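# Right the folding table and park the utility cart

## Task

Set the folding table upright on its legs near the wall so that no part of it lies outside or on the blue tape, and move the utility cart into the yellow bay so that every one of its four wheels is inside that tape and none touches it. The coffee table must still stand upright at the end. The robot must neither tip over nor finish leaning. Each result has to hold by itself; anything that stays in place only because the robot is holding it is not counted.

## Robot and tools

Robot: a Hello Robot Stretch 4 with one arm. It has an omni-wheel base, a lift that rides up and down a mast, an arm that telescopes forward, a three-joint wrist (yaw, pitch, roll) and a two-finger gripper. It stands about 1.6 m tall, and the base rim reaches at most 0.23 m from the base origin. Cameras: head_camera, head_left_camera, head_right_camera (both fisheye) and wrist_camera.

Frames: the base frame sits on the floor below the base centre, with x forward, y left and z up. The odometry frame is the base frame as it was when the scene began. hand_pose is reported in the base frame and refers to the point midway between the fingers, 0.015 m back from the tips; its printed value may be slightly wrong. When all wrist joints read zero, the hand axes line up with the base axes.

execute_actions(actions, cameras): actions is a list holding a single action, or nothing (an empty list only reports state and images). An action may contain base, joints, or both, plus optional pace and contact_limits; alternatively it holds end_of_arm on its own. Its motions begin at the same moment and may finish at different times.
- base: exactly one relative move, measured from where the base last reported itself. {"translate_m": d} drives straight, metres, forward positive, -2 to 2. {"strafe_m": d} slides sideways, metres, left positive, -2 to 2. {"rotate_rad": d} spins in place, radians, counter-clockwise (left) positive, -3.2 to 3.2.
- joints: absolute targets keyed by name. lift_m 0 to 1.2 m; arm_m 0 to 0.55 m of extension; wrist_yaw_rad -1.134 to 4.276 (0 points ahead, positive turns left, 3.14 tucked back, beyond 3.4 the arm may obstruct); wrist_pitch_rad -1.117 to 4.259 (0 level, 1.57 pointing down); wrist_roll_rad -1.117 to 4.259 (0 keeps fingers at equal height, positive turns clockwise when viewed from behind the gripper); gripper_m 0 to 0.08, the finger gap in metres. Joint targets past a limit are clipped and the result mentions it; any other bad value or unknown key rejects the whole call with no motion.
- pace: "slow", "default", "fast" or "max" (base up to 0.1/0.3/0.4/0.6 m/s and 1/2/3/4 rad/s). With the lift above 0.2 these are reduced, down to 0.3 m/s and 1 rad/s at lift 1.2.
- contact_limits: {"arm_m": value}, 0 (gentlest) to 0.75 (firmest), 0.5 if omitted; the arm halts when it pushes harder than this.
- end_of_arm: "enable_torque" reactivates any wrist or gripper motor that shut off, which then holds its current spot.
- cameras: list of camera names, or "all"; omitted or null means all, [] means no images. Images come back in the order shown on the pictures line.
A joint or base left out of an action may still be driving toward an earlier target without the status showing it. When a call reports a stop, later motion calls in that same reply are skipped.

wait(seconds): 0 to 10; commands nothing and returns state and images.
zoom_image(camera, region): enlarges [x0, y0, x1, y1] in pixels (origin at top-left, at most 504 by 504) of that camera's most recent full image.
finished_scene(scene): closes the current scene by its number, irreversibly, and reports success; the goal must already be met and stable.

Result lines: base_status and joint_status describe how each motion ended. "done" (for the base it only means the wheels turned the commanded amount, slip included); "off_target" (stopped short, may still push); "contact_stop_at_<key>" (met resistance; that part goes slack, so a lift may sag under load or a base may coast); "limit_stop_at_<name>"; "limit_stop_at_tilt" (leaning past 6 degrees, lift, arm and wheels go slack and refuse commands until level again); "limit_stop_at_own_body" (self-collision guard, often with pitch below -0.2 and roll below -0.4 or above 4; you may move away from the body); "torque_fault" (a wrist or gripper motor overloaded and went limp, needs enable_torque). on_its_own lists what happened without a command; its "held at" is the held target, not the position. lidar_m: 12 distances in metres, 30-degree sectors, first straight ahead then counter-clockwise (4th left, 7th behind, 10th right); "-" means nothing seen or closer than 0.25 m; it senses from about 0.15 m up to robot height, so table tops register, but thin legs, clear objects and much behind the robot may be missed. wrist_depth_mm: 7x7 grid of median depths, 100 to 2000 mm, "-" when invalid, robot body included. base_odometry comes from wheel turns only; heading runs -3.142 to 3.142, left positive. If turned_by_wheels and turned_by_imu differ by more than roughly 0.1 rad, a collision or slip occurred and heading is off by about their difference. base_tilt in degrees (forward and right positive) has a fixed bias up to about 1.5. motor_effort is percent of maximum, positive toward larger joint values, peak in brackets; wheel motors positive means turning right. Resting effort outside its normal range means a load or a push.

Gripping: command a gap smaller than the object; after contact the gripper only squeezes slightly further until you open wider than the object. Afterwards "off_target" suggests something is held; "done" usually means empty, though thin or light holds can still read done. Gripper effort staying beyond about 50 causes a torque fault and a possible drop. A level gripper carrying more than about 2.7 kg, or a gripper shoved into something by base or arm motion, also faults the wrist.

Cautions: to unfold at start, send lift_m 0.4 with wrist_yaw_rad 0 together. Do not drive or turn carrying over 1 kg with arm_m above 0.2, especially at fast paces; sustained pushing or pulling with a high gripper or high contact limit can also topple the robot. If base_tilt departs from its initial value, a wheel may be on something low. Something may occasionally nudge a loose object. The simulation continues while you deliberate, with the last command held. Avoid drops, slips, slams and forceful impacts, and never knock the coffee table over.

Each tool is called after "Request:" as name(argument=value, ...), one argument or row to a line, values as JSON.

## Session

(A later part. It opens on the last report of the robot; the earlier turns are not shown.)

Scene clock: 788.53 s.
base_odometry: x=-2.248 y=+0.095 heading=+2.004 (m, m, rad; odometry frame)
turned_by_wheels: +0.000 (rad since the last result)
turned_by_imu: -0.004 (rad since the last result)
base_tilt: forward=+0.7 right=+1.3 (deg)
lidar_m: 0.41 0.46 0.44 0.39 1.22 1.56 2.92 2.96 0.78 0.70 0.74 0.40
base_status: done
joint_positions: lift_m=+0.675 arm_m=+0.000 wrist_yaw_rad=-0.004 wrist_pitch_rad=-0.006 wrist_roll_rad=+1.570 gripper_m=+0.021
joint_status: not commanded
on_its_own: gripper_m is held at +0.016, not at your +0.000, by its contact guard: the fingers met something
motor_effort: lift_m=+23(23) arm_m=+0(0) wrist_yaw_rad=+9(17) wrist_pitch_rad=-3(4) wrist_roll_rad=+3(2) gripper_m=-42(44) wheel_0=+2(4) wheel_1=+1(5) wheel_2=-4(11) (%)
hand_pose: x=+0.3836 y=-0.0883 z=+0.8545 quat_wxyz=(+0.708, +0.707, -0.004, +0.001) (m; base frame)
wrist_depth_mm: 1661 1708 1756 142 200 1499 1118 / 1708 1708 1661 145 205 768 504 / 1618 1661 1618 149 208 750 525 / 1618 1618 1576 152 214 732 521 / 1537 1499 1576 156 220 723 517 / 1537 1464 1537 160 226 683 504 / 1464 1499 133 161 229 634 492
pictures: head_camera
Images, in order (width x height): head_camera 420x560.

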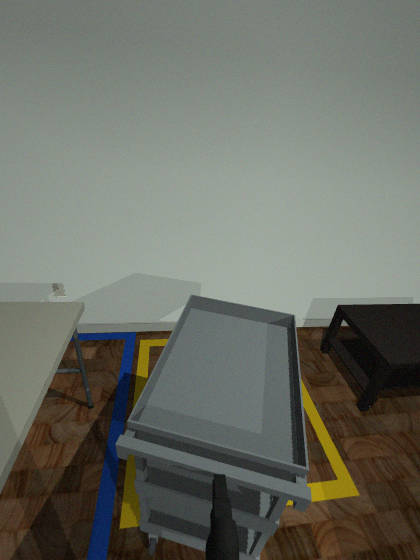

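Request:
execute_actions(
  actions=[
    {"base":{"strafe_m":-0.17},"pace":"slow"},
  ],
  cameras=[],
)

Request:
execute_actions(
  actions=[
    {"base":{"translate_m":0.33},"pace":"slow"},
  ],
  cameras=["head_camera"],
)

Request:
execute_actions(
  actions=[
    {"joints":{"gripper_m":0.08}},
  ],
  cameras=[],
)

Request:
execute_actions(
  actions=[
    {"base":{"translate_m":-0.45}},
  ],
)

Scene clock: 799.57 s.
base_odometry: x=-2.094 y=+0.166 heading=+2.004 (m, m, rad; odometry frame)
turned_by_wheels: +0.000 (rad since the last result)
turned_by_imu: +0.000 (rad since the last result)
base_tilt: forward=+0.7 right=+1.3 (deg)
lidar_m: 0.38 0.40 0.61 0.58 1.38 1.76 2.89 2.93 0.59 0.54 0.53 0.41
base_status: done
joint_positions: lift_m=+0.675 arm_m=+0.000 wrist_yaw_rad=+0.005 wrist_pitch_rad=-0.006 wrist_roll_rad=+1.570 gripper_m=+0.021
joint_status: not commanded
on_its_own: gripper_m is held at +0.016, not at your +0.000, by its contact guard: the fingers met something; wrist_yaw_rad is at rest, and its effort (-15) is outside its rest range (-13 to +13)
motor_effort: lift_m=+23(23) arm_m=-1(0) wrist_yaw_rad=-15(16) wrist_pitch_rad=-6(3) wrist_roll_rad=+3(2) gripper_m=-45(45) wheel_0=+3(10) wheel_1=+1(4) wheel_2=+1(2) (%)
hand_pose: x=+0.3844 y=-0.0863 z=+0.8544 quat_wxyz=(+0.708, +0.707, +0.000, +0.004) (m; base frame)
wrist_depth_mm: 1708 1756 1708 174 238 249 1078 / 1708 1708 1756 170 235 1499 750 / 1618 1618 1708 168 232 1576 500 / 1576 1618 1618 167 229 732 525 / 1576 1576 1537 165 228 715 512 / 1499 1537 1537 163 225 707 504 / 1464 1499 134 160 222 691 496
pictures: none
No camera images: the call's "cameras" was empty. Leave "cameras" out to get every camera's image.

Scene clock: 804.13 s.
base_odometry: x=-2.233 y=+0.465 heading=+2.004 (m, m, rad; odometry frame)
turned_by_wheels: +0.000 (rad since the last result)
turned_by_imu: -0.003 (rad since the last result)
base_tilt: forward=+0.7 right=+1.4 (deg)
lidar_m: 0.39 0.43 0.65 0.60 0.61 1.82 3.22 0.83 0.56 0.51 1.25 0.39
base_status: done
joint_positions: lift_m=+0.675 arm_m=+0.000 wrist_yaw_rad=-0.006 wrist_pitch_rad=-0.006 wrist_roll_rad=+1.570 gripper_m=+0.021
joint_status: not commanded
on_its_own: gripper_m is held at +0.016, not at your +0.000, by its contact guard: the fingers met something; wrist_yaw_rad is at rest, and its effort (+16) is outside its rest range (-13 to +13)
motor_effort: lift_m=+23(23) arm_m=-1(1) wrist_yaw_rad=+16(17) wrist_pitch_rad=-5(4) wrist_roll_rad=+2(2) gripper_m=-45(45) wheel_0=+1(7) wheel_1=+0(2) wheel_2=-3(9) (%)
hand_pose: x=+0.3835 y=-0.0886 z=+0.8545 quat_wxyz=(+0.708, +0.707, -0.004, +0.000) (m; base frame)
wrist_depth_mm: 1397 1430 1430 158 221 230 232 / 1336 1366 1366 158 221 1464 1118 / 1308 1366 1336 159 221 707 525 / 1255 1281 1336 160 222 732 525 / 1229 1255 1255 160 223 715 508 / 1205 1281 1255 160 224 699 504 / 1205 1205 134 160 224 683 496
pictures: head_camera
Images, in order (width x height): head_camera 420x560.

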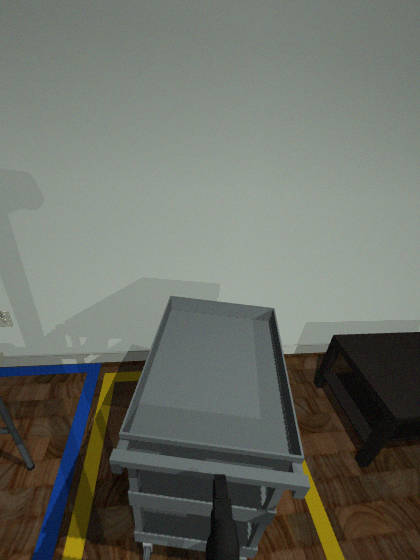

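Scene clock: 805.37 s.
base_odometry: x=-2.233 y=+0.465 heading=+2.004 (m, m, rad; odometry frame)
turned_by_wheels: +0.000 (rad since the last result)
turned_by_imu: +0.000 (rad since the last result)
base_tilt: forward=+0.7 right=+1.3 (deg)
lidar_m: 0.40 0.44 0.64 0.59 0.62 1.83 3.22 0.84 0.54 0.50 1.27 0.40
base_status: not commanded
joint_positions: lift_m=+0.675 arm_m=+0.000 wrist_yaw_rad=+0.000 wrist_pitch_rad=-0.005 wrist_roll_rad=+1.570 gripper_m=+0.080
joint_status: all done
motor_effort: lift_m=+23(23) arm_m=+0(0) wrist_yaw_rad=+0(15) wrist_pitch_rad=-8(9) wrist_roll_rad=+2(3) gripper_m=+1(40) wheel_0=+1(1) wheel_1=+0(0) wheel_2=+0(3) (%)
hand_pose: x=+0.3839 y=-0.0875 z=+0.8542 quat_wxyz=(+0.708, +0.707, -0.002, +0.002) (m; base frame)
wrist_depth_mm: 1397 1366 1397 156 218 229 231 / 1308 1366 1397 156 219 1464 1138 / 1308 1336 1308 158 220 715 530 / 1308 1281 1281 158 221 732 517 / 1229 1255 1281 159 224 707 508 / 1205 1255 1229 160 224 691 504 / - 123 1182 223 146 621 500
pictures: none
No camera images: the call's "cameras" was empty. Leave "cameras" out to get every camera's image.

Scene clock: 808.37 s.
base_odometry: x=-2.044 y=+0.057 heading=+2.004 (m, m, rad; odometry frame)
turned_by_wheels: +0.000 (rad since the last result)
turned_by_imu: +0.001 (rad since the last result)
base_tilt: forward=+0.7 right=+1.3 (deg)
lidar_m: 0.83 0.88 0.60 0.55 1.39 1.75 2.78 2.81 0.61 0.55 0.57 0.86
base_status: done
joint_positions: lift_m=+0.675 arm_m=+0.000 wrist_yaw_rad=+0.000 wrist_pitch_rad=-0.005 wrist_roll_rad=+1.570 gripper_m=+0.080
joint_status: not commanded
motor_effort: lift_m=+23(23) arm_m=+0(0) wrist_yaw_rad=-1(0) wrist_pitch_rad=-7(7) wrist_roll_rad=+2(2) gripper_m=+2(1) wheel_0=-1(7) wheel_1=-1(2) wheel_2=-2(9) (%)
hand_pose: x=+0.3840 y=-0.0875 z=+0.8542 quat_wxyz=(+0.708, +0.707, -0.002, +0.002) (m; base frame)
wrist_depth_mm: 1921 1863 1863 1921 1983 1576 1182 / 1756 1808 1863 1921 1863 1618 1182 / 1756 1808 1756 683 1863 1464 1118 / 1661 1708 1756 676 1281 691 960 / 1576 1708 1661 683 1281 683 931 / 1618 1618 1661 676 1138 699 904 / - 123 1618 676 146 691 854
pictures: head_camera, head_left_camera, head_right_camera, wrist_camera
Images, in order (width x height): head_camera 420x560, head_left_camera 420x672, head_right_camera 420x672, wrist_camera 616x392.

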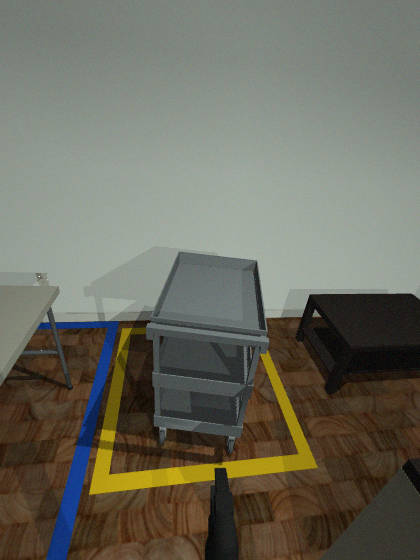

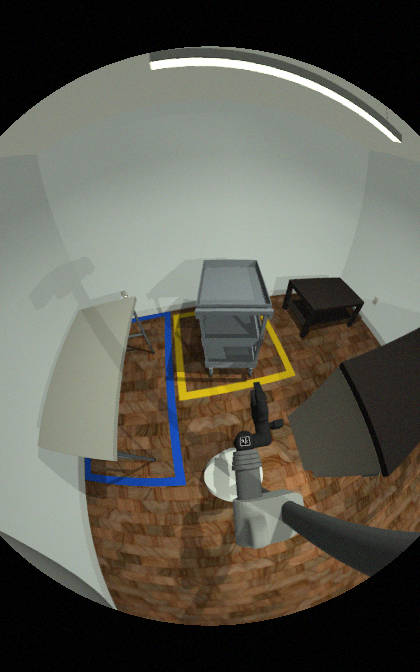

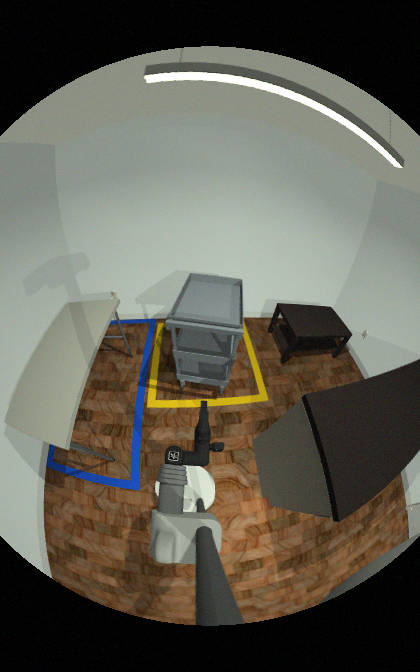

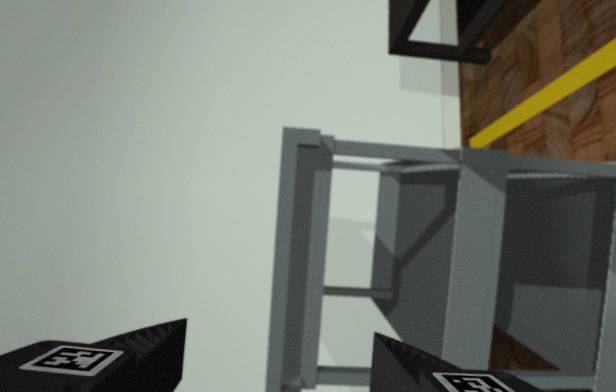

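Request:
finished_scene(
  scene=2,
)

The scene is finished: the task was done.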